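# Close and latch the door between two rooms

## Task

Push the door separating the two rooms fully shut so that its latch catches. At the end, no object other than the robot and the door may lie even partly within the area bounded by the yellow tape on the floor (resting on the tape itself is allowed). The coffee table must be standing upright at the end, and the robot must neither topple nor be left leaning. The door must stay latched without the robot holding it.

## Robot and tools

Robot: TidyBot++, a single-arm mobile robot. The base is 0.54 m long, 0.50 m wide and 0.38 m tall and rolls on four powered casters. On top sits one seven-joint arm ending in a two-finger gripper. The shoulder is 0.12 m ahead of the base centre and 0.68 m above the floor. Segments: upper arm 0.42 m, forearm 0.31 m, hand 0.31 m from the wrist to the hand point. The arm begins folded with the hand pointing down, poking up to 0.08 m past the base front, with the elbow up to 1.15 m high. Cameras: base_camera is fixed on the base; wrist_camera is on the hand and looks along it.

Frames: the base frame has its origin on the floor under the base centre, x forward, y left, z up. hand_pose is reported in it as the point midway between the finger pads; the hand's z axis runs out along the fingers and the fingers close along its y axis. The odometry frame is the base frame as it was at the scene's start. Heading is positive to the left, -3.142 to 3.142. base_tilt is in degrees, positive when leaning forward or right.

execute_actions(actions, cameras): actions is a list holding one action or none (none just reports state and images). One action may contain:
- base: exactly one key, each a relative offset from where the base last measured itself, not a pose. translate_m: metres straight ahead, forward positive, -2 to 2. strafe_m: metres sideways, left positive, -2 to 2. rotate_rad: radians turned in place, counter-clockwise (left) positive, -6.3 to 6.3. A move needing over 8.667 s at its top speed is refused.
- joints: absolute joint targets by name, in radians. joint_1_rad (any angle; positive is clockwise seen from above, opposite to rotate_rad), joint_2_rad shoulder -2.249 to 2.249, joint_3_rad (any angle; start value about 3.14), joint_4_rad elbow -2.579 to 2.579, joint_5_rad (any angle), joint_6_rad wrist -2.099 to 2.099, joint_7_rad (any angle; at 1.57 with hand down the fingers open left and right). gripper_pos is a 0 to 1 scale, 0 fully open (about 85 mm gap), 1 fully closed; gap is roughly 85 x (1 - gripper_pos) mm. Unbounded joints take the shorter path, so turn them in steps of less than half a turn.
- speeds: optional lower top speeds for this action only: translate_m and strafe_m 0.05 to 0.5 m/s, rotate_rad 0.1 to 1.57 rad/s (defaults are the maxima).
cameras: list of base_camera, wrist_camera or all; omitted or null gives all, [] gives none. Unknown keys or out-of-range numbers reject the whole call and nothing moves. Any action lasts at most 15 s.

Planar arm geometry (joint_1_rad 0, joint_3_rad 3.14, joint_5_rad 0): tilt from vertical, forward positive, is joint_2_rad for the upper arm, joint_2_rad - joint_4_rad for the forearm, and that minus joint_6_rad for the hand. Sum length x sin(tilt) gives reach ahead of the shoulder and length x cos(tilt) height above it. A downward-pointing hand reaches at most about 0.94 m high, and only close in.

wait(seconds): 0 to 10 s; commands nothing and returns state and images. zoom_image(camera, region): enlarges part of the latest full image; region is [x0, y0, x1, y1] pixels, top-left origin, at most 504 x 504. read_manual(section): returns only licence texts. finished_scene(scene): ends the current scene irreversibly and reports success; call it only once the door stays latched on its own. A reply with no tool call ends everything.

Reading results: base_status and joint_status tell how each motion ended. done: reached (for the base, wheels turned the commanded amount, even if they slipped). off_target: stopped short and may still push. contact_stop or time_out: target dropped, holding where it stopped. A blocked base pushes hard until timeout and may still report done while far short; check images. joint command not followed, with a cause line, means a self-collision check withheld the arm targets (the gripper still moves); these may be retried on later actions. Nothing stops the arm hitting the base; ARM HIT flags a hard hit. on_its_own lists motion you did not command. motor_effort is percent of maximum, peak in brackets, noisy. A later call in the same reply is skipped after a stop. Omitted joints or base may keep pushing toward older targets.

Accuracy: joint friction leaves the hand a centimetre or two off, more when stretched; correct by sending last command plus (wanted minus read). Odometry drifts a few cm and degrees over many moves. Trust camera images.

Safety: the robot can tip if the arm snags something about 0.8 m or higher while the base drives, or if a raised hand is pushed or pulled sideways; retracting the arm or backing off rights it. A torque sensor overload (joint_1 to 4: 104.5 N m, joint_5 to 7: 51.3 N m) freezes the arm and gripper for 10 s while the base continues. Motors heat when holding loads: MOTOR HOT from 60 °C, OVER-TEMPERATURE FAULT at 75 °C, after which joints report limit_stop_at_motor_heat and should be resent. Avoid slamming the door, hard shoves, knocking the coffee table over or pushing things into the taped area. Something may occasionally nudge a loose object. The simulation runs while you think, holding the last command; shorter robot motion time is better.

Each tool is called after "Call:" as name([rows], argument=value, ...), one row to a line, values as JSON.

## Session

Call:
execute_actions(actions=[])

Scene clock: 0.00 s.
Motor temperatures (°C, as the motors report them): [25 21 25 23 28 30 30]
base_odometry: x=+0.000 y=+0.000 heading=+0.000 (m, m, rad; odometry frame)
base_tilt: forward=-0.2 right=+0.3 (deg)
base_status: not commanded
joint_positions: joint_1_rad=+0.005 joint_2_rad=-0.402 joint_3_rad=+3.143 joint_4_rad=-2.540 joint_5_rad=-0.027 joint_6_rad=-0.893 joint_7_rad=+1.620 gripper_pos=+0.000
joint_status: not commanded
motor_effort: joint_1_rad=+1 joint_2_rad=-1 joint_3_rad=+1 joint_4_rad=+16 joint_5_rad=-1 joint_6_rad=+2 joint_7_rad=+0 (%)
hand_pose: x=+0.2540 y=+0.0070 z=+0.5908 quat_wxyz=(-0.010, +0.998, +0.014, +0.056) (m; base frame)
pictures: base_camera, wrist_camera
Images, in order (width x height): base_camera 644x364, wrist_camera 644x476.

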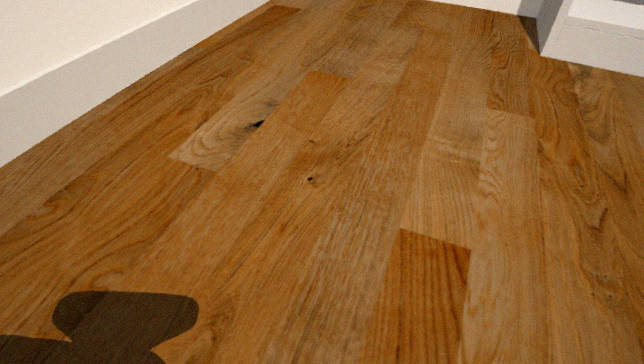

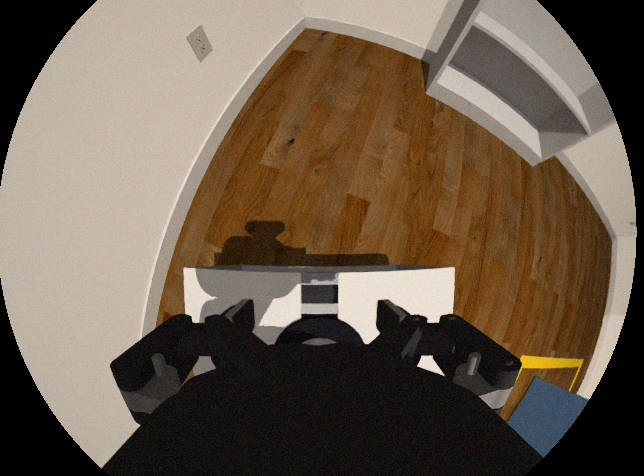

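Call:
execute_actions([
  {"joints": {"joint_1_rad": 2.0, "joint_6_rad": 0.15, "joint_4_rad": -2.3}},
], cameras=["wrist_camera"])

Scene clock: 12.80 s.
Motor temperatures (°C, as the motors report them): [25 21 25 23 28 30 30]
base_odometry: x=+0.000 y=+0.000 heading=+0.000 (m, m, rad; odometry frame)
base_tilt: forward=-0.2 right=+0.3 (deg)
base_status: not commanded
joint_positions: joint_1_rad=+1.988 joint_2_rad=-0.402 joint_3_rad=+3.143 joint_4_rad=-2.319 joint_5_rad=-0.027 joint_6_rad=+0.122 joint_7_rad=+1.620 gripper_pos=+0.000
joint_status: all done
motor_effort: joint_1_rad=+1(1) joint_2_rad=-7(6) joint_3_rad=+2(2) joint_4_rad=+19(19) joint_5_rad=+0(1) joint_6_rad=+8(8) joint_7_rad=+0(0) (%)
hand_pose: x=-0.0574 y=-0.3971 z=+0.8929 quat_wxyz=(+0.527, +0.432, -0.651, +0.333) (m; base frame)
pictures: wrist_camera
camera_calibration (this result's frames):
wrist_camera: T_world_to_cam=[[-0.90824, 0.417137, 0.033111, 0.0820352], [0.0587397, 0.205438, -0.976906, 1.01476], [-0.414306, -0.88532, -0.21109, -0.0552179], [0, 0, 0, 1]] pos_world=[-0.00797588, -0.291575, 0.976949]
Images, in order (width x height): wrist_camera 644x476.

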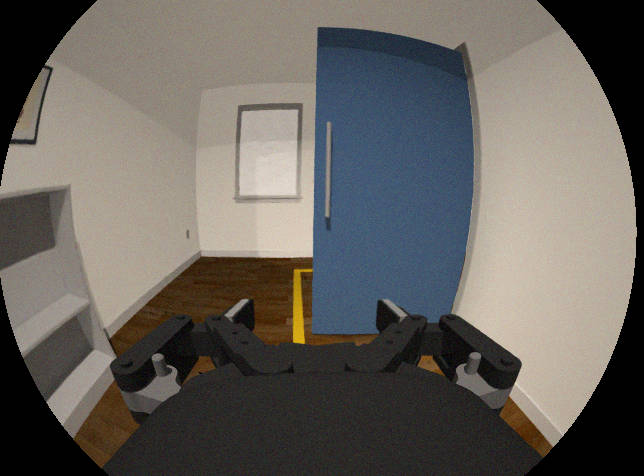

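Call:
execute_actions([
  {"base": {"rotate_rad": -1.925}, "joints": {"joint_1_rad": 0.6, "joint_6_rad": -0.1}},
], cameras=[])

Call:
execute_actions([
  {"base": {"strafe_m": 0.65}},
], cameras=[])

Call:
execute_actions([
  {"base": {"translate_m": 1.2}},
])

Scene clock: 58.60 s.
Motor temperatures (°C, as the motors report them): [25 21 25 24 28 30 30]
base_odometry: x=+0.000 y=+0.000 heading=-1.923 (m, m, rad; odometry frame)
base_tilt: forward=-0.2 right=+0.3 (deg)
base_status: done
joint_positions: joint_1_rad=+0.614 joint_2_rad=-0.402 joint_3_rad=+3.143 joint_4_rad=-2.319 joint_5_rad=-0.027 joint_6_rad=-0.070 joint_7_rad=+1.620 gripper_pos=+0.000
joint_status: all done
motor_effort: joint_1_rad=+1(2) joint_2_rad=-5(8) joint_3_rad=+1(3) joint_4_rad=+19(20) joint_5_rad=-1(0) joint_6_rad=+8(8) joint_7_rad=+0(0) (%)
hand_pose: x=+0.4596 y=-0.2385 z=+0.8365 quat_wxyz=(+0.170, +0.802, -0.244, +0.518) (m; base frame)
pictures: none
No camera images: the call's "cameras" was empty. Leave "cameras" out to get every camera's image.

Scene clock: 61.27 s.
Motor temperatures (°C, as the motors report them): [25 21 25 24 28 30 30]
base_odometry: x=+0.610 y=-0.226 heading=-1.925 (m, m, rad; odometry frame)
base_tilt: forward=-0.2 right=+0.3 (deg)
base_status: done
joint_positions: joint_1_rad=+0.613 joint_2_rad=-0.402 joint_3_rad=+3.143 joint_4_rad=-2.318 joint_5_rad=-0.027 joint_6_rad=-0.072 joint_7_rad=+1.620 gripper_pos=+0.000
joint_status: not commanded
motor_effort: joint_1_rad=+1(0) joint_2_rad=-6(8) joint_3_rad=+2(3) joint_4_rad=+19(19) joint_5_rad=-1(1) joint_6_rad=+8(8) joint_7_rad=+0(0) (%)
hand_pose: x=+0.4599 y=-0.2383 z=+0.8367 quat_wxyz=(+0.170, +0.802, -0.244, +0.518) (m; base frame)
pictures: none
No camera images: the call's "cameras" was empty. Leave "cameras" out to get every camera's image.

Scene clock: 64.93 s.
Motor temperatures (°C, as the motors report them): [25 21 25 24 28 30 30]
base_odometry: x=+0.195 y=-1.352 heading=-1.924 (m, m, rad; odometry frame)
base_tilt: forward=-0.2 right=+0.4 (deg)
base_status: done
joint_positions: joint_1_rad=+0.613 joint_2_rad=-0.402 joint_3_rad=+3.143 joint_4_rad=-2.316 joint_5_rad=-0.027 joint_6_rad=-0.073 joint_7_rad=+1.620 gripper_pos=+0.000
joint_status: not commanded
motor_effort: joint_1_rad=+1(0) joint_2_rad=-6(8) joint_3_rad=+2(1) joint_4_rad=+19(19) joint_5_rad=+0(0) joint_6_rad=+7(8) joint_7_rad=+0(0) (%)
hand_pose: x=+0.4601 y=-0.2382 z=+0.8373 quat_wxyz=(+0.170, +0.802, -0.244, +0.519) (m; base frame)
pictures: base_camera, wrist_camera
camera_calibration (this result's frames):
wrist_camera: T_world_to_cam=[[-0.576431, -0.816497, 0.0325558, 0.0415667], [-0.338891, 0.202618, -0.918748, 1.03095], [0.743559, -0.540628, -0.393499, -0.00980118], [0, 0, 0, 1]] pos_world=[0.380628, -0.180248, 0.941972]
Images, in order (width x height): base_camera 644x364, wrist_camera 644x476.

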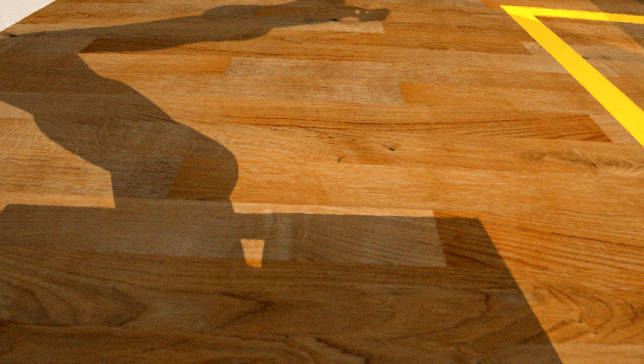

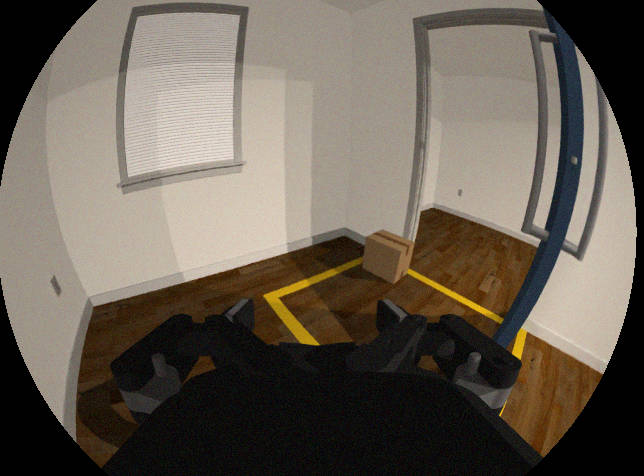

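Call:
execute_actions([
  {"base": {"translate_m": 0.7}, "joints": {"joint_1_rad": 1.57, "joint_6_rad": -0.35}},
])

Scene clock: 71.30 s.
Motor temperatures (°C, as the motors report them): [25 21 25 24 28 30 30]
base_odometry: x=-0.047 y=-2.009 heading=-1.924 (m, m, rad; odometry frame)
base_tilt: forward=-0.2 right=+0.3 (deg)
base_status: done
joint_positions: joint_1_rad=+1.556 joint_2_rad=-0.403 joint_3_rad=+3.143 joint_4_rad=-2.316 joint_5_rad=-0.027 joint_6_rad=-0.321 joint_7_rad=+1.620 gripper_pos=+0.000
joint_status: all done
motor_effort: joint_1_rad=+1(0) joint_2_rad=-6(6) joint_3_rad=+1(2) joint_4_rad=+18(19) joint_5_rad=-1(1) joint_6_rad=+7(8) joint_7_rad=+0(0) (%)
hand_pose: x=+0.1279 y=-0.3764 z=+0.7715 quat_wxyz=(+0.309, +0.649, -0.622, +0.311) (m; base frame)
pictures: base_camera, wrist_camera
camera_calibration (this result's frames):
wrist_camera: T_world_to_cam=[[-0.999232, -0.0266258, 0.0287352, 0.0937175], [-0.0389954, 0.60597, -0.794531, 0.903533], [0.00374239, -0.795042, -0.606543, 0.299888], [0, 0, 0, 1]] pos_world=[0.127757, -0.306595, 0.897087]
Images, in order (width x height): base_camera 644x364, wrist_camera 644x476.

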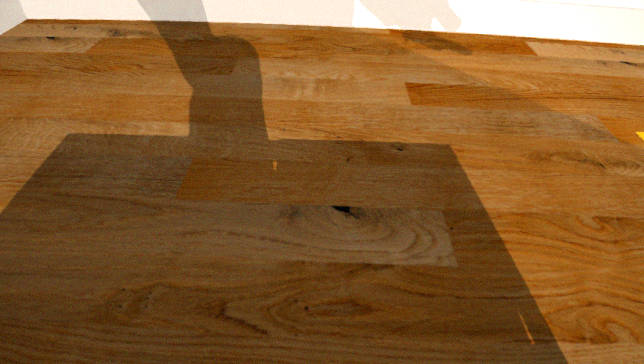

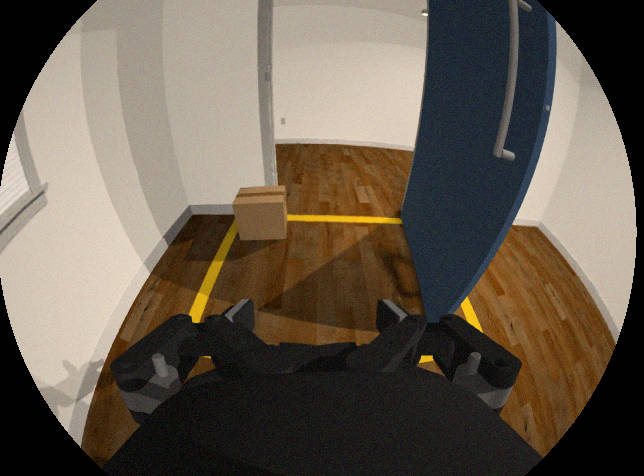

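Call:
zoom_image(camera="wrist_camera", region=[170, 130, 490, 370])

Region (170, 130, 490, 370) of wrist_camera's 644x476 image, scaled by 1.575; it fills the top 378 rows of this view, and the rest is white.

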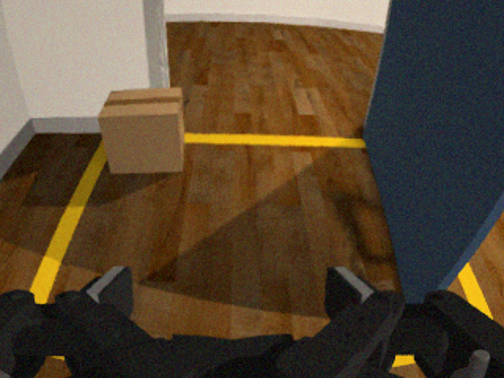

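Call:
execute_actions([
  {"base": {"translate_m": -0.07}, "joints": {"joint_1_rad": 0.0, "joint_4_rad": -2.45, "joint_6_rad": -0.9}},
], cameras=[])

Call:
execute_actions([
  {"base": {"strafe_m": -1.0}},
])

Scene clock: 108.73 s.
Motor temperatures (°C, as the motors report them): [25 21 25 24 28 30 30]
base_odometry: x=-0.023 y=-1.943 heading=-1.924 (m, m, rad; odometry frame)
base_tilt: forward=-0.2 right=+0.3 (deg)
base_status: done
joint_positions: joint_1_rad=+0.013 joint_2_rad=-0.403 joint_3_rad=+3.143 joint_4_rad=-2.430 joint_5_rad=-0.027 joint_6_rad=-0.871 joint_7_rad=+1.620 gripper_pos=+0.000
joint_status: all done
motor_effort: joint_1_rad=+1(0) joint_2_rad=-2(6) joint_3_rad=+2(4) joint_4_rad=+15(18) joint_5_rad=-1(1) joint_6_rad=+2(6) joint_7_rad=+0(0) (%)
hand_pose: x=+0.3113 y=+0.0049 z=+0.6282 quat_wxyz=(-0.008, +0.993, +0.010, +0.121) (m; base frame)
pictures: none
No camera images: the call's "cameras" was empty. Leave "cameras" out to get every camera's image.

Scene clock: 112.10 s.
Motor temperatures (°C, as the motors report them): [25 21 25 24 28 30 30]
base_odometry: x=-0.961 y=-1.599 heading=-1.923 (m, m, rad; odometry frame)
base_tilt: forward=-0.3 right=+0.3 (deg)
base_status: done
joint_positions: joint_1_rad=+0.013 joint_2_rad=-0.403 joint_3_rad=+3.143 joint_4_rad=-2.431 joint_5_rad=-0.027 joint_6_rad=-0.872 joint_7_rad=+1.620 gripper_pos=+0.000
joint_status: not commanded
motor_effort: joint_1_rad=+1(1) joint_2_rad=-2(3) joint_3_rad=+2(4) joint_4_rad=+15(15) joint_5_rad=-1(1) joint_6_rad=+2(3) joint_7_rad=+0(0) (%)
hand_pose: x=+0.3107 y=+0.0049 z=+0.6279 quat_wxyz=(-0.008, +0.993, +0.010, +0.121) (m; base frame)
pictures: base_camera, wrist_camera
camera_calibration (this result's frames):
wrist_camera: T_world_to_cam=[[0.0244086, -0.999692, 0.0043868, -0.00736782], [-0.967724, -0.0247286, -0.250797, 0.515757], [0.250828, 0.00187638, -0.96803, 0.661489], [0, 0, 0, 1]] pos_world=[0.33337, 0.00414716, 0.769723]
Images, in order (width x height): base_camera 644x364, wrist_camera 644x476.

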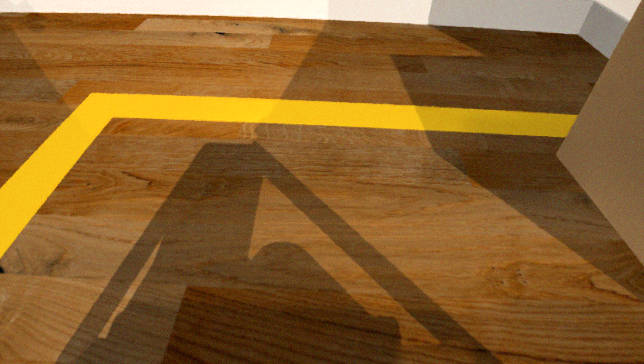

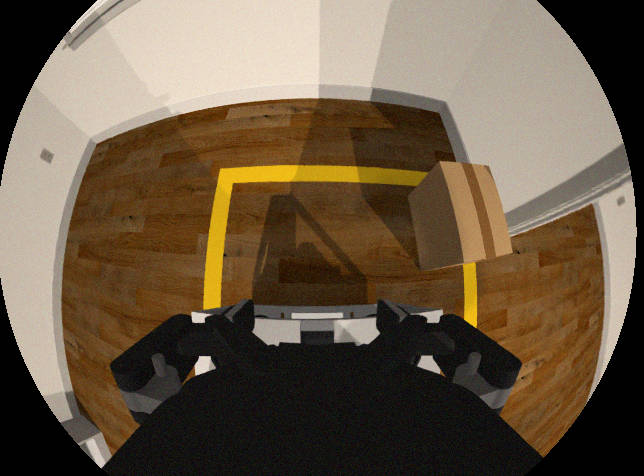

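Call:
execute_actions([
  {"base": {"strafe_m": -0.33}},
], cameras=["wrist_camera"])

Call:
execute_actions([
  {"base": {"translate_m": 0.3}, "speeds": {"translate_m": 0.1}},
])

Scene clock: 125.67 s.
Motor temperatures (°C, as the motors report them): [25 21 25 24 28 30 30]
base_odometry: x=-1.271 y=-1.485 heading=-1.923 (m, m, rad; odometry frame)
base_tilt: forward=-0.2 right=+0.3 (deg)
base_status: done
joint_positions: joint_1_rad=+0.013 joint_2_rad=-0.403 joint_3_rad=+3.143 joint_4_rad=-2.431 joint_5_rad=-0.027 joint_6_rad=-0.872 joint_7_rad=+1.620 gripper_pos=+0.000
joint_status: not commanded
motor_effort: joint_1_rad=+1(1) joint_2_rad=-2(3) joint_3_rad=+2(3) joint_4_rad=+15(15) joint_5_rad=-1(2) joint_6_rad=+2(2) joint_7_rad=+0(0) (%)
hand_pose: x=+0.3106 y=+0.0049 z=+0.6278 quat_wxyz=(-0.008, +0.993, +0.010, +0.121) (m; base frame)
pictures: wrist_camera
camera_calibration (this result's frames):
wrist_camera: T_world_to_cam=[[0.0244143, -0.999692, 0.00437536, -0.00735815], [-0.967783, -0.0247316, -0.250568, 0.515547], [0.2506, 0.00188304, -0.968089, 0.661584], [0, 0, 0, 1]] pos_world=[0.333325, 0.00414865, 0.769685]
Images, in order (width x height): wrist_camera 644x476.

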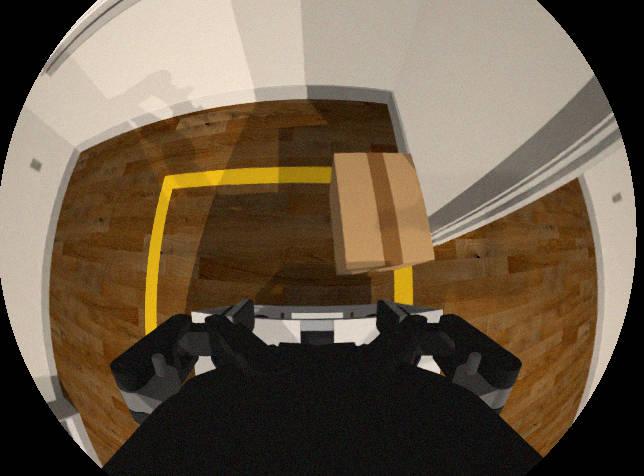

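Scene clock: 129.20 s.
Motor temperatures (°C, as the motors report them): [25 21 25 24 28 30 30]
base_odometry: x=-1.375 y=-1.767 heading=-1.923 (m, m, rad; odometry frame)
base_tilt: forward=-0.2 right=+0.3 (deg)
base_status: done
joint_positions: joint_1_rad=+0.013 joint_2_rad=-0.403 joint_3_rad=+3.143 joint_4_rad=-2.434 joint_5_rad=-0.027 joint_6_rad=-0.873 joint_7_rad=+1.620 gripper_pos=+0.000
joint_status: not commanded
motor_effort: joint_1_rad=+1(1) joint_2_rad=-2(3) joint_3_rad=+2(2) joint_4_rad=+15(15) joint_5_rad=-1(1) joint_6_rad=+2(3) joint_7_rad=+0(0) (%)
hand_pose: x=+0.3090 y=+0.0049 z=+0.6268 quat_wxyz=(-0.008, +0.993, +0.010, +0.119) (m; base frame)
pictures: base_camera, wrist_camera
camera_calibration (this result's frames):
wrist_camera: T_world_to_cam=[[0.0244605, -0.999692, 0.00422005, -0.00719915], [-0.968668, -0.0247446, -0.247125, 0.511827], [0.247153, 0.00195697, -0.968974, 0.662616], [0, 0, 0, 1]] pos_world=[0.332199, 0.00417129, 0.768573]
Images, in order (width x height): base_camera 644x364, wrist_camera 644x476.

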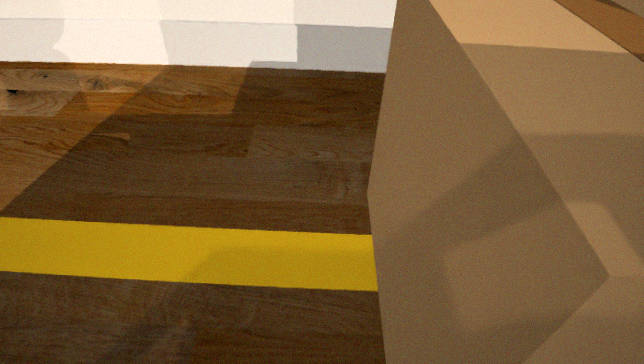

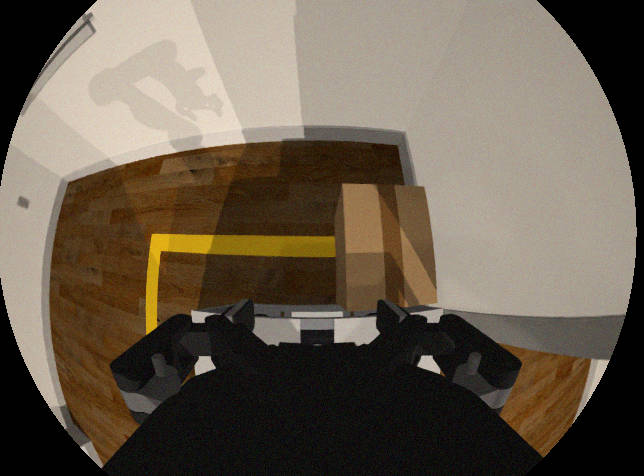

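Call:
execute_actions([
  {"base": {"translate_m": 0.27}, "speeds": {"translate_m": 0.15}},
], cameras=["wrist_camera"])

Call:
execute_actions([
  {"base": {"translate_m": -0.3}},
])

Scene clock: 140.57 s.
Motor temperatures (°C, as the motors report them): [25 21 25 24 28 30 30]
base_odometry: x=-1.469 y=-2.020 heading=-1.924 (m, m, rad; odometry frame)
base_tilt: forward=-0.2 right=+0.4 (deg)
base_status: done
joint_positions: joint_1_rad=+0.013 joint_2_rad=-0.403 joint_3_rad=+3.143 joint_4_rad=-2.436 joint_5_rad=-0.027 joint_6_rad=-0.874 joint_7_rad=+1.620 gripper_pos=+0.000
joint_status: not commanded
motor_effort: joint_1_rad=+1(1) joint_2_rad=-2(4) joint_3_rad=+3(2) joint_4_rad=+15(16) joint_5_rad=-1(1) joint_6_rad=+2(2) joint_7_rad=+0(0) (%)
hand_pose: x=+0.3080 y=+0.0049 z=+0.6261 quat_wxyz=(-0.008, +0.993, +0.010, +0.118) (m; base frame)
pictures: wrist_camera
camera_calibration (this result's frames):
wrist_camera: T_world_to_cam=[[0.0244869, -0.999692, 0.0041144, -0.00709359], [-0.969281, -0.0247491, -0.244706, 0.509322], [0.244733, 0.00200408, -0.969588, 0.663299], [0, 0, 0, 1]] pos_world=[0.331519, 0.00418456, 0.767791]
Images, in order (width x height): wrist_camera 644x476.

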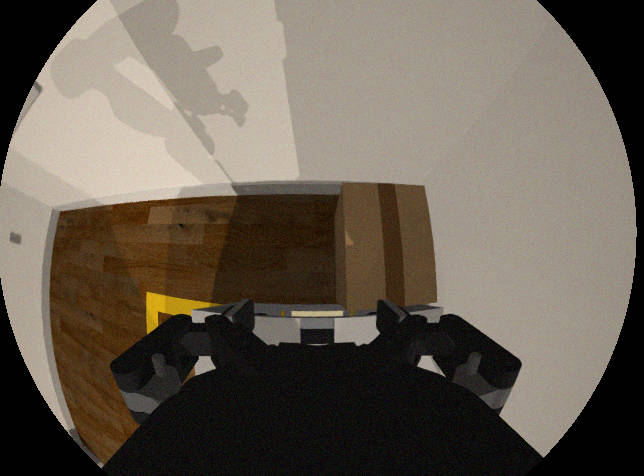

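Scene clock: 142.53 s.
Motor temperatures (°C, as the motors report them): [25 21 25 24 28 30 30]
base_odometry: x=-1.365 y=-1.738 heading=-1.923 (m, m, rad; odometry frame)
base_tilt: forward=-0.2 right=+0.3 (deg)
base_status: done
joint_positions: joint_1_rad=+0.013 joint_2_rad=-0.405 joint_3_rad=+3.143 joint_4_rad=-2.440 joint_5_rad=-0.027 joint_6_rad=-0.875 joint_7_rad=+1.620 gripper_pos=+0.000
joint_status: not commanded
motor_effort: joint_1_rad=+1(1) joint_2_rad=-2(5) joint_3_rad=+2(4) joint_4_rad=+14(16) joint_5_rad=-1(1) joint_6_rad=+2(3) joint_7_rad=+0(0) (%)
hand_pose: x=+0.3059 y=+0.0050 z=+0.6249 quat_wxyz=(-0.008, +0.993, +0.010, +0.116) (m; base frame)
pictures: base_camera, wrist_camera
camera_calibration (this result's frames):
wrist_camera: T_world_to_cam=[[0.0245546, -0.999691, 0.0039771, -0.00692958], [-0.970055, -0.0247879, -0.241617, 0.50532], [0.241641, 0.00207481, -0.970363, 0.664127], [0, 0, 0, 1]] pos_world=[0.329878, 0.00422046, 0.766567]
Images, in order (width x height): base_camera 644x364, wrist_camera 644x476.

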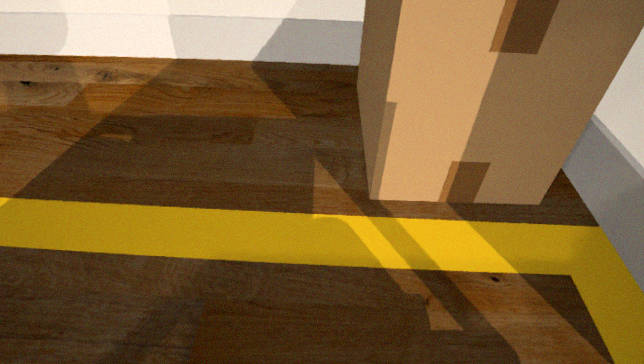

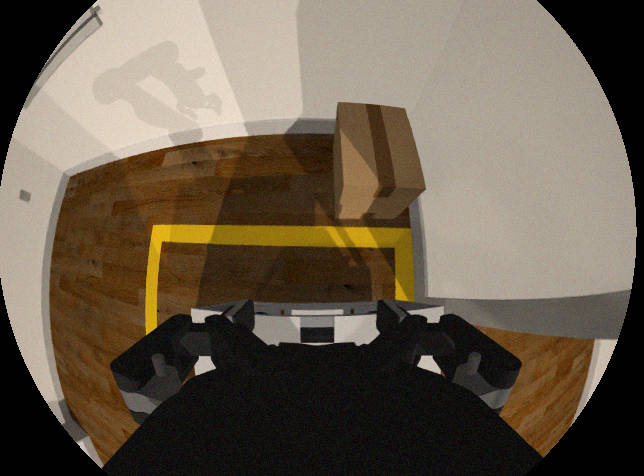

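Call:
execute_actions([
  {"base": {"strafe_m": 1.05}, "joints": {"joint_1_rad": 1.2}},
], cameras=["wrist_camera"])

Call:
execute_actions([
  {"base": {"translate_m": -1.05}},
])

Scene clock: 177.60 s.
Motor temperatures (°C, as the motors report them): [25 21 25 24 28 30 30]
base_odometry: x=-0.380 y=-2.100 heading=-1.923 (m, m, rad; odometry frame)
base_tilt: forward=-0.2 right=+0.3 (deg)
base_status: done
joint_positions: joint_1_rad=+1.187 joint_2_rad=-0.405 joint_3_rad=+3.143 joint_4_rad=-2.440 joint_5_rad=-0.027 joint_6_rad=-0.875 joint_7_rad=+1.620 gripper_pos=+0.000
joint_status: all done
motor_effort: joint_1_rad=+2(1) joint_2_rad=-1(3) joint_3_rad=+2(1) joint_4_rad=+15(15) joint_5_rad=-1(1) joint_6_rad=+2(2) joint_7_rad=+0(0) (%)
hand_pose: x=+0.1959 y=-0.1703 z=+0.6249 quat_wxyz=(+0.058, +0.833, -0.542, +0.101) (m; base frame)
pictures: wrist_camera
camera_calibration (this result's frames):
wrist_camera: T_world_to_cam=[[-0.912237, -0.409643, 0.00397159, 0.104554], [-0.398395, 0.884847, -0.241512, 0.43719], [0.0954193, -0.221898, -0.97039, 0.681561], [0, 0, 0, 1]] pos_world=[0.204518, -0.192779, 0.766551]
Images, in order (width x height): wrist_camera 644x476.

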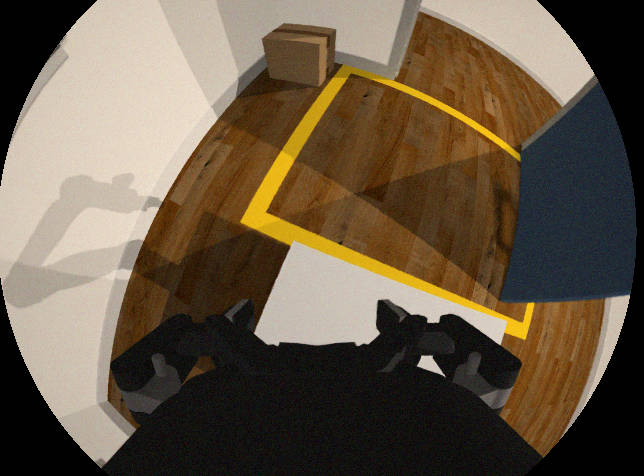

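Scene clock: 181.03 s.
Motor temperatures (°C, as the motors report them): [25 21 25 24 28 30 30]
base_odometry: x=-0.016 y=-1.114 heading=-1.923 (m, m, rad; odometry frame)
base_tilt: forward=-0.3 right=+0.3 (deg)
base_status: done
joint_positions: joint_1_rad=+1.187 joint_2_rad=-0.405 joint_3_rad=+3.143 joint_4_rad=-2.440 joint_5_rad=-0.027 joint_6_rad=-0.875 joint_7_rad=+1.620 gripper_pos=+0.000
joint_status: not commanded
motor_effort: joint_1_rad=+1(1) joint_2_rad=-2(3) joint_3_rad=+2(3) joint_4_rad=+15(15) joint_5_rad=-1(1) joint_6_rad=+2(2) joint_7_rad=+0(0) (%)
hand_pose: x=+0.1959 y=-0.1703 z=+0.6249 quat_wxyz=(+0.058, +0.833, -0.542, +0.101) (m; base frame)
pictures: base_camera, wrist_camera
camera_calibration (this result's frames):
wrist_camera: T_world_to_cam=[[-0.912237, -0.409643, 0.00397157, 0.104554], [-0.398395, 0.884847, -0.241511, 0.437189], [0.0954193, -0.221898, -0.97039, 0.681561], [0, 0, 0, 1]] pos_world=[0.204518, -0.192779, 0.766551]
Images, in order (width x height): base_camera 644x364, wrist_camera 644x476.

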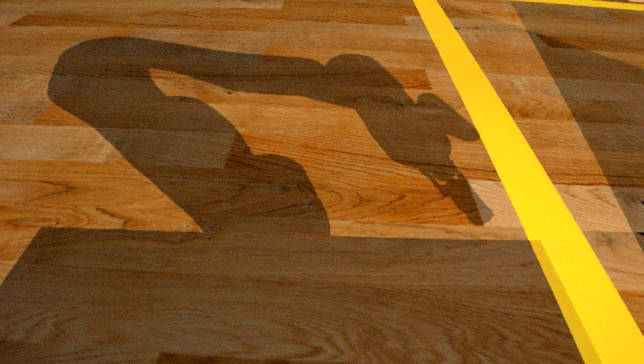

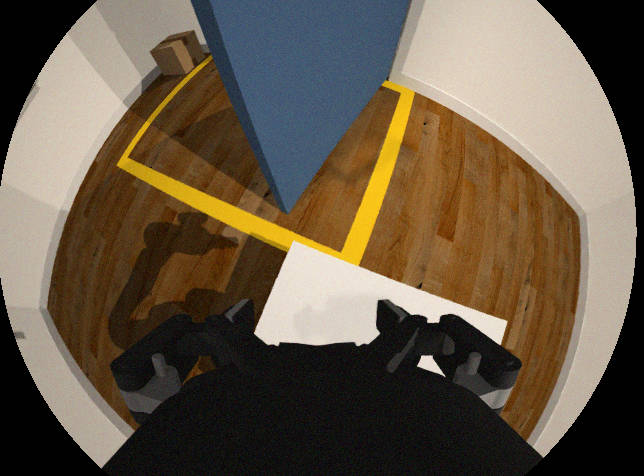

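Call:
execute_actions([
  {"base": {"strafe_m": -0.35}, "joints": {"joint_1_rad": 2.2, "joint_7_rad": 2.6}},
])

Scene clock: 204.10 s.
Motor temperatures (°C, as the motors report them): [25 21 25 24 28 30 30]
base_odometry: x=-0.345 y=-0.993 heading=-1.924 (m, m, rad; odometry frame)
base_tilt: forward=-0.2 right=+0.4 (deg)
base_status: done
joint_positions: joint_1_rad=+2.187 joint_2_rad=-0.402 joint_3_rad=+3.143 joint_4_rad=-2.440 joint_5_rad=-0.027 joint_6_rad=-0.875 joint_7_rad=+2.562 gripper_pos=+0.000
joint_status: all done
motor_effort: joint_1_rad=+1(1) joint_2_rad=-1(4) joint_3_rad=+1(3) joint_4_rad=+14(16) joint_5_rad=-1(1) joint_6_rad=+2(3) joint_7_rad=+0(0) (%)
hand_pose: x=+0.0174 y=-0.1565 z=+0.6243 quat_wxyz=(+0.114, +0.817, -0.566, +0.009) (m; base frame)
pictures: base_camera, wrist_camera
camera_calibration (this result's frames):
wrist_camera: T_world_to_cam=[[-0.921692, -0.337057, 0.192031, -0.158516], [-0.367493, 0.91719, -0.153988, 0.303534], [-0.124226, -0.2125, -0.969232, 0.705587], [0, 0, 0, 1]] pos_world=[0.0530962, -0.181889, 0.761059]
Images, in order (width x height): base_camera 644x364, wrist_camera 644x476.

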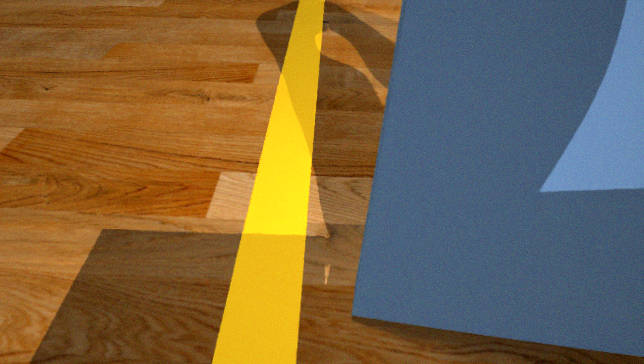

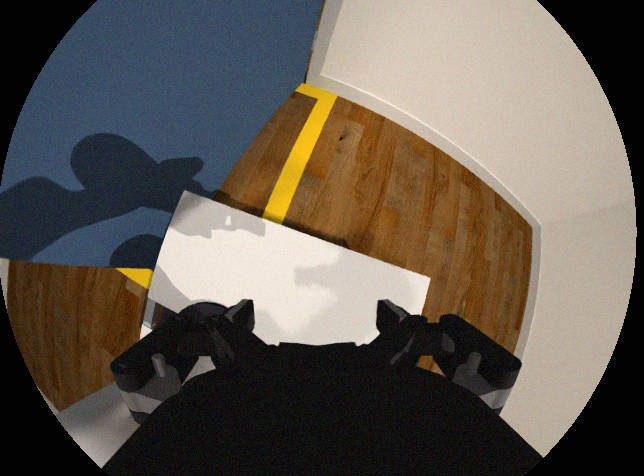

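Call:
execute_actions([
  {"base": {"translate_m": 0.8}, "speeds": {"translate_m": 0.12}},
])

Scene clock: 215.47 s.
Motor temperatures (°C, as the motors report them): [25 21 25 24 28 30 30]
base_odometry: x=-0.622 y=-1.744 heading=-1.924 (m, m, rad; odometry frame)
base_tilt: forward=-0.2 right=+0.4 (deg)
base_status: done
joint_positions: joint_1_rad=+2.187 joint_2_rad=-0.402 joint_3_rad=+3.143 joint_4_rad=-2.440 joint_5_rad=-0.027 joint_6_rad=-0.876 joint_7_rad=+2.562 gripper_pos=+0.000
joint_status: not commanded
motor_effort: joint_1_rad=+1(2) joint_2_rad=-1(4) joint_3_rad=+1(3) joint_4_rad=+15(15) joint_5_rad=-1(1) joint_6_rad=+2(2) joint_7_rad=+0(0) (%)
hand_pose: x=+0.0174 y=-0.1564 z=+0.6242 quat_wxyz=(+0.114, +0.816, -0.566, +0.009) (m; base frame)
pictures: base_camera, wrist_camera
camera_calibration (this result's frames):
wrist_camera: T_world_to_cam=[[-0.921871, -0.336695, 0.191808, -0.15827], [-0.367063, 0.917389, -0.153825, 0.30333], [-0.12417, -0.212212, -0.969303, 0.705667], [0, 0, 0, 1]] pos_world=[0.0530592, -0.181809, 0.761022]
Images, in order (width x height): base_camera 644x364, wrist_camera 644x476.

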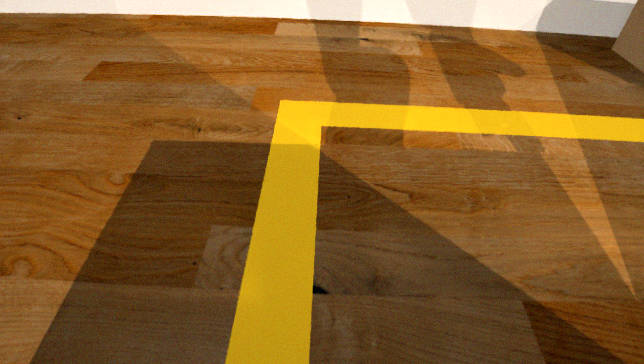

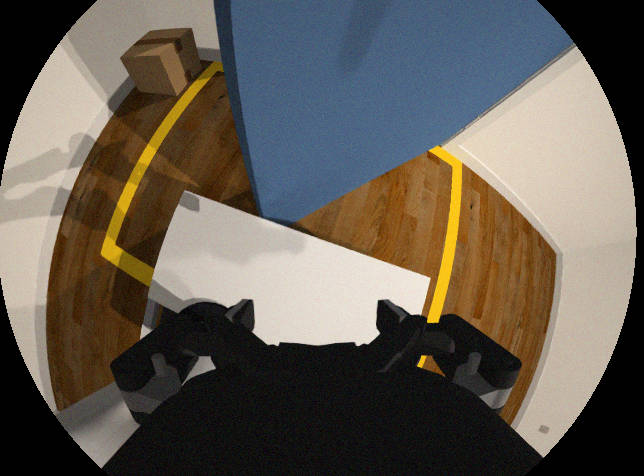

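Call:
execute_actions([
  {"base": {"strafe_m": -0.6}, "joints": {"joint_1_rad": 3.1, "joint_7_rad": 3.3}, "speeds": {"strafe_m": 0.12}},
])

Scene clock: 227.80 s.
Motor temperatures (°C, as the motors report them): [25 21 25 24 28 30 30]
base_odometry: x=-1.185 y=-1.536 heading=-1.924 (m, m, rad; odometry frame)
base_tilt: forward=-0.2 right=+0.3 (deg)
base_status: done
joint_positions: joint_1_rad=+3.087 joint_2_rad=-0.401 joint_3_rad=+3.143 joint_4_rad=-2.440 joint_5_rad=-0.027 joint_6_rad=-0.878 joint_7_rad=+3.261 gripper_pos=+0.000
joint_status: all done
motor_effort: joint_1_rad=+1(2) joint_2_rad=-1(5) joint_3_rad=+2(4) joint_4_rad=+15(16) joint_5_rad=-1(2) joint_6_rad=+1(3) joint_7_rad=+0(0) (%)
hand_pose: x=-0.0659 y=-0.0177 z=+0.6239 quat_wxyz=(+0.085, +0.756, -0.645, -0.074) (m; base frame)
pictures: base_camera, wrist_camera
camera_calibration (this result's frames):
wrist_camera: T_world_to_cam=[[-0.957541, -0.160501, 0.239489, -0.217248], [-0.167048, 0.985923, -0.00715316, 0.068352], [-0.234969, -0.0468555, -0.970873, 0.721027], [0, 0, 0, 1]] pos_world=[-0.0271867, -0.0684743, 0.752543]
Images, in order (width x height): base_camera 644x364, wrist_camera 644x476.

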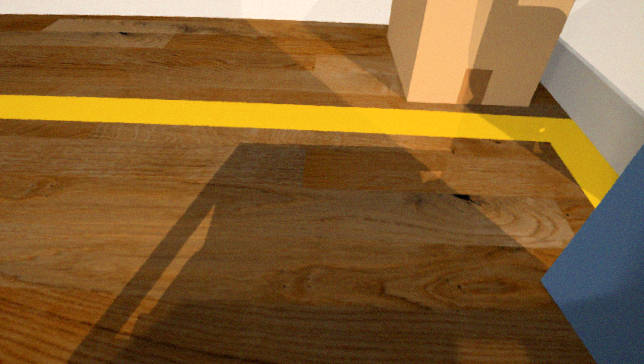

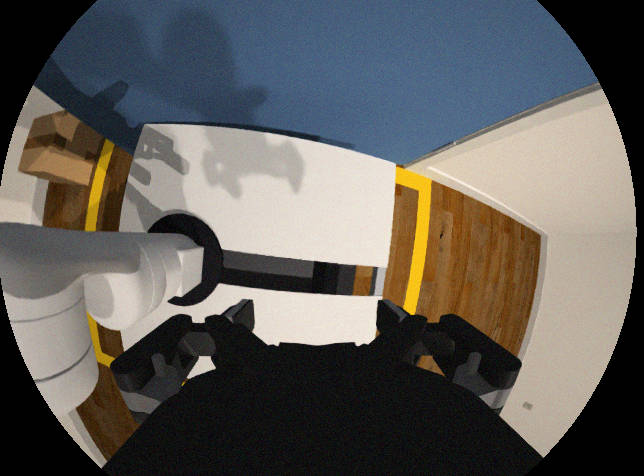

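Call:
execute_actions([
  {"base": {"strafe_m": -0.15}, "speeds": {"strafe_m": 0.06}},
])

Scene clock: 236.27 s.
Motor temperatures (°C, as the motors report them): [25 21 25 24 28 30 30]
base_odometry: x=-1.326 y=-1.484 heading=-1.924 (m, m, rad; odometry frame)
base_tilt: forward=-0.2 right=+0.4 (deg)
base_status: done
joint_positions: joint_1_rad=+3.087 joint_2_rad=-0.401 joint_3_rad=+3.143 joint_4_rad=-2.440 joint_5_rad=-0.027 joint_6_rad=-0.878 joint_7_rad=+3.261 gripper_pos=+0.000
joint_status: not commanded
motor_effort: joint_1_rad=+1(1) joint_2_rad=-1(2) joint_3_rad=+2(3) joint_4_rad=+14(15) joint_5_rad=-1(2) joint_6_rad=+2(2) joint_7_rad=+0(0) (%)
hand_pose: x=-0.0659 y=-0.0176 z=+0.6239 quat_wxyz=(+0.085, +0.756, -0.645, -0.074) (m; base frame)
pictures: base_camera, wrist_camera
camera_calibration (this result's frames):
wrist_camera: T_world_to_cam=[[-0.957554, -0.160424, 0.239489, -0.217247], [-0.166968, 0.985936, -0.0071533, 0.0683428], [-0.234973, -0.0468368, -0.970873, 0.721027], [0, 0, 0, 1]] pos_world=[-0.0271921, -0.0684627, 0.752543]
Images, in order (width x height): base_camera 644x364, wrist_camera 644x476.

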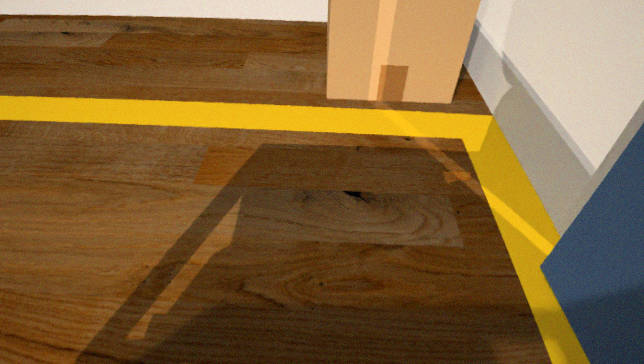

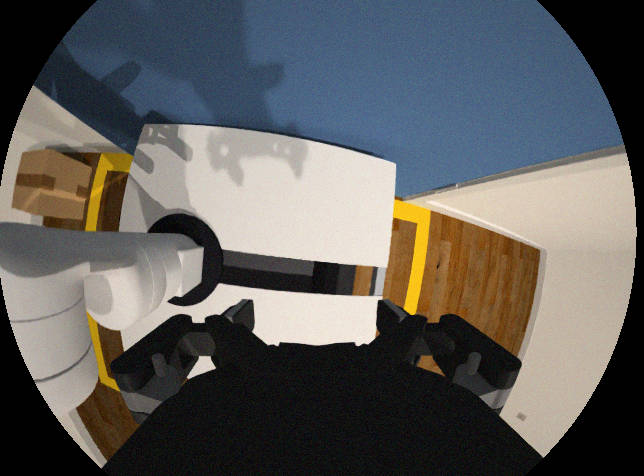

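Call:
execute_actions([
  {"base": {"strafe_m": -0.05}, "speeds": {"strafe_m": 0.05}},
])

Scene clock: 240.07 s.
Motor temperatures (°C, as the motors report them): [25 21 25 24 28 30 30]
base_odometry: x=-1.373 y=-1.467 heading=-1.924 (m, m, rad; odometry frame)
base_tilt: forward=-0.2 right=+0.3 (deg)
base_status: done
joint_positions: joint_1_rad=+3.087 joint_2_rad=-0.401 joint_3_rad=+3.143 joint_4_rad=-2.440 joint_5_rad=-0.027 joint_6_rad=-0.878 joint_7_rad=+3.261 gripper_pos=+0.000
joint_status: not commanded
motor_effort: joint_1_rad=+1(1) joint_2_rad=-1(3) joint_3_rad=+1(2) joint_4_rad=+15(15) joint_5_rad=-1(1) joint_6_rad=+1(2) joint_7_rad=+0(0) (%)
hand_pose: x=-0.0659 y=-0.0176 z=+0.6239 quat_wxyz=(+0.085, +0.756, -0.645, -0.074) (m; base frame)
pictures: base_camera, wrist_camera
camera_calibration (this result's frames):
wrist_camera: T_world_to_cam=[[-0.957565, -0.160361, 0.239487, -0.217244], [-0.1669, 0.985948, -0.00713853, 0.0683245], [-0.234977, -0.046806, -0.970873, 0.721028], [0, 0, 0, 1]] pos_world=[-0.0271964, -0.0684535, 0.752542]
Images, in order (width x height): base_camera 644x364, wrist_camera 644x476.

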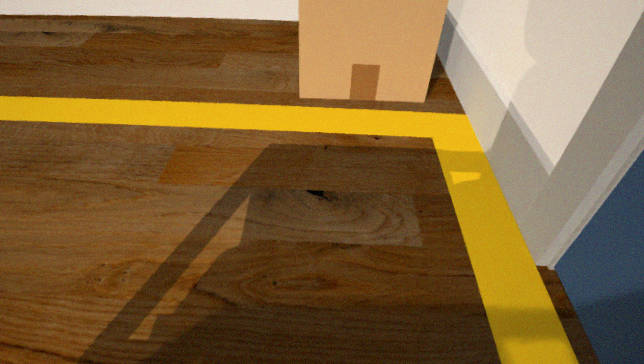

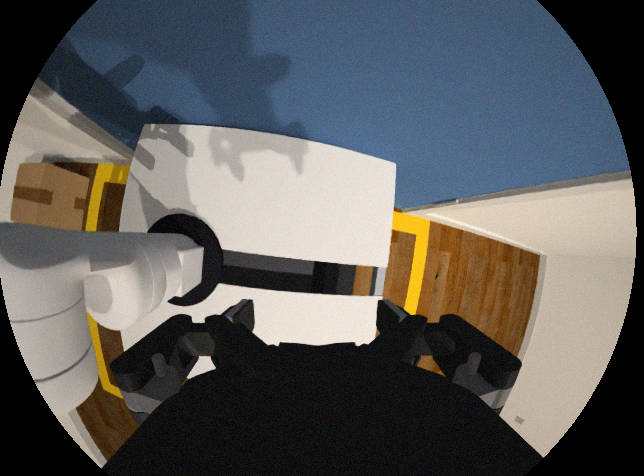

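Call:
zoom_image(camera="base_camera", region=[484, 200, 644, 364])

Call:
execute_actions([
  {"base": {"strafe_m": -0.015}, "speeds": {"strafe_m": 0.05}},
], cameras=["base_camera"])

Region (484, 200, 644, 364) of base_camera's 644x364 image, scaled by 3.073; it fills the left 492 columns of this view, and the rest is white.

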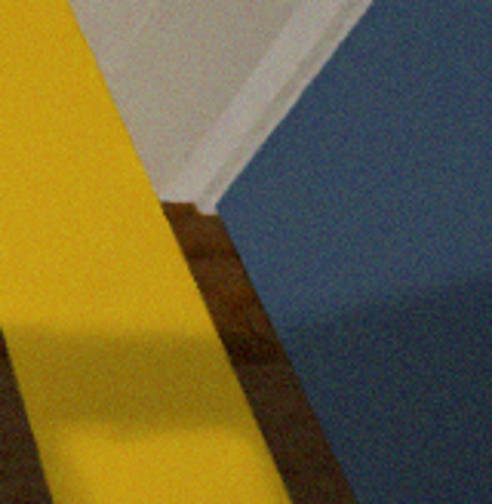

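Scene clock: 246.23 s.
Motor temperatures (°C, as the motors report them): [25 21 25 24 28 30 30]
base_odometry: x=-1.374 y=-1.467 heading=-1.924 (m, m, rad; odometry frame)
base_tilt: forward=-0.2 right=+0.4 (deg)
base_status: strafe_m time_out (by the wheels' count: +0.000 of -0.015)
joint_positions: joint_1_rad=+3.087 joint_2_rad=-0.401 joint_3_rad=+3.143 joint_4_rad=-2.441 joint_5_rad=-0.027 joint_6_rad=-0.878 joint_7_rad=+3.261 gripper_pos=+0.000
joint_status: not commanded
motor_effort: joint_1_rad=+1(2) joint_2_rad=-1(2) joint_3_rad=+2(7) joint_4_rad=+15(15) joint_5_rad=-1(5) joint_6_rad=+2(2) joint_7_rad=+0(0) (%)
hand_pose: x=-0.0657 y=-0.0176 z=+0.6237 quat_wxyz=(+0.085, +0.756, -0.645, -0.074) (m; base frame)
pictures: base_camera
Images, in order (width x height): base_camera 644x364.

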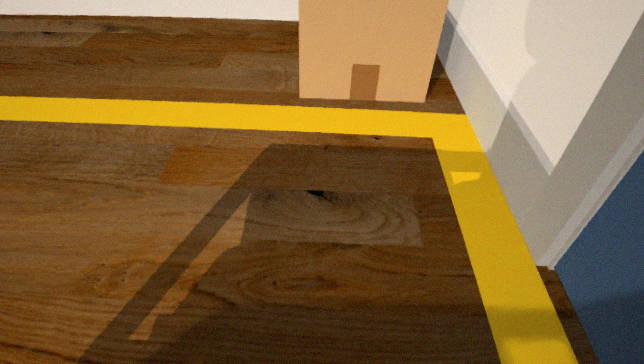

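The door is against its stop. Backing off.

Call:
execute_actions([
  {"base": {"strafe_m": 0.08}},
])

Scene clock: 249.47 s.
Motor temperatures (°C, as the motors report them): [25 21 25 24 28 30 30]
base_odometry: x=-1.299 y=-1.495 heading=-1.924 (m, m, rad; odometry frame)
base_tilt: forward=-0.2 right=+0.3 (deg)
base_status: done
joint_positions: joint_1_rad=+3.087 joint_2_rad=-0.401 joint_3_rad=+3.143 joint_4_rad=-2.441 joint_5_rad=-0.027 joint_6_rad=-0.878 joint_7_rad=+3.261 gripper_pos=+0.000
joint_status: not commanded
motor_effort: joint_1_rad=+1(1) joint_2_rad=-2(2) joint_3_rad=+1(3) joint_4_rad=+14(14) joint_5_rad=-1(1) joint_6_rad=+1(1) joint_7_rad=+0(0) (%)
hand_pose: x=-0.0657 y=-0.0176 z=+0.6237 quat_wxyz=(+0.085, +0.756, -0.645, -0.074) (m; base frame)
pictures: base_camera, wrist_camera
camera_calibration (this result's frames):
wrist_camera: T_world_to_cam=[[-0.957689, -0.160612, 0.238822, -0.21656], [-0.167095, 0.985916, -0.00701492, 0.0682687], [-0.234332, -0.0466241, -0.971038, 0.721098], [0, 0, 0, 1]] pos_world=[-0.0270141, -0.0684689, 0.752412]
Images, in order (width x height): base_camera 644x364, wrist_camera 644x476.

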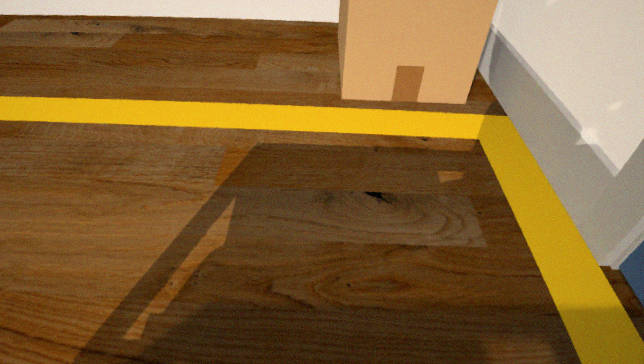

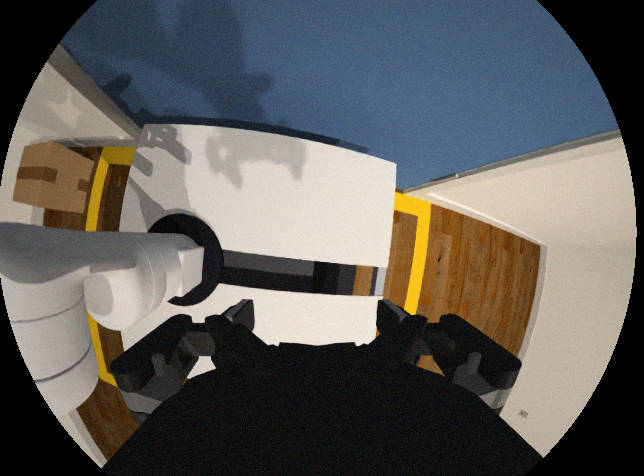

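Call:
finished_scene(scene=1)

The scene is finished: the task was done.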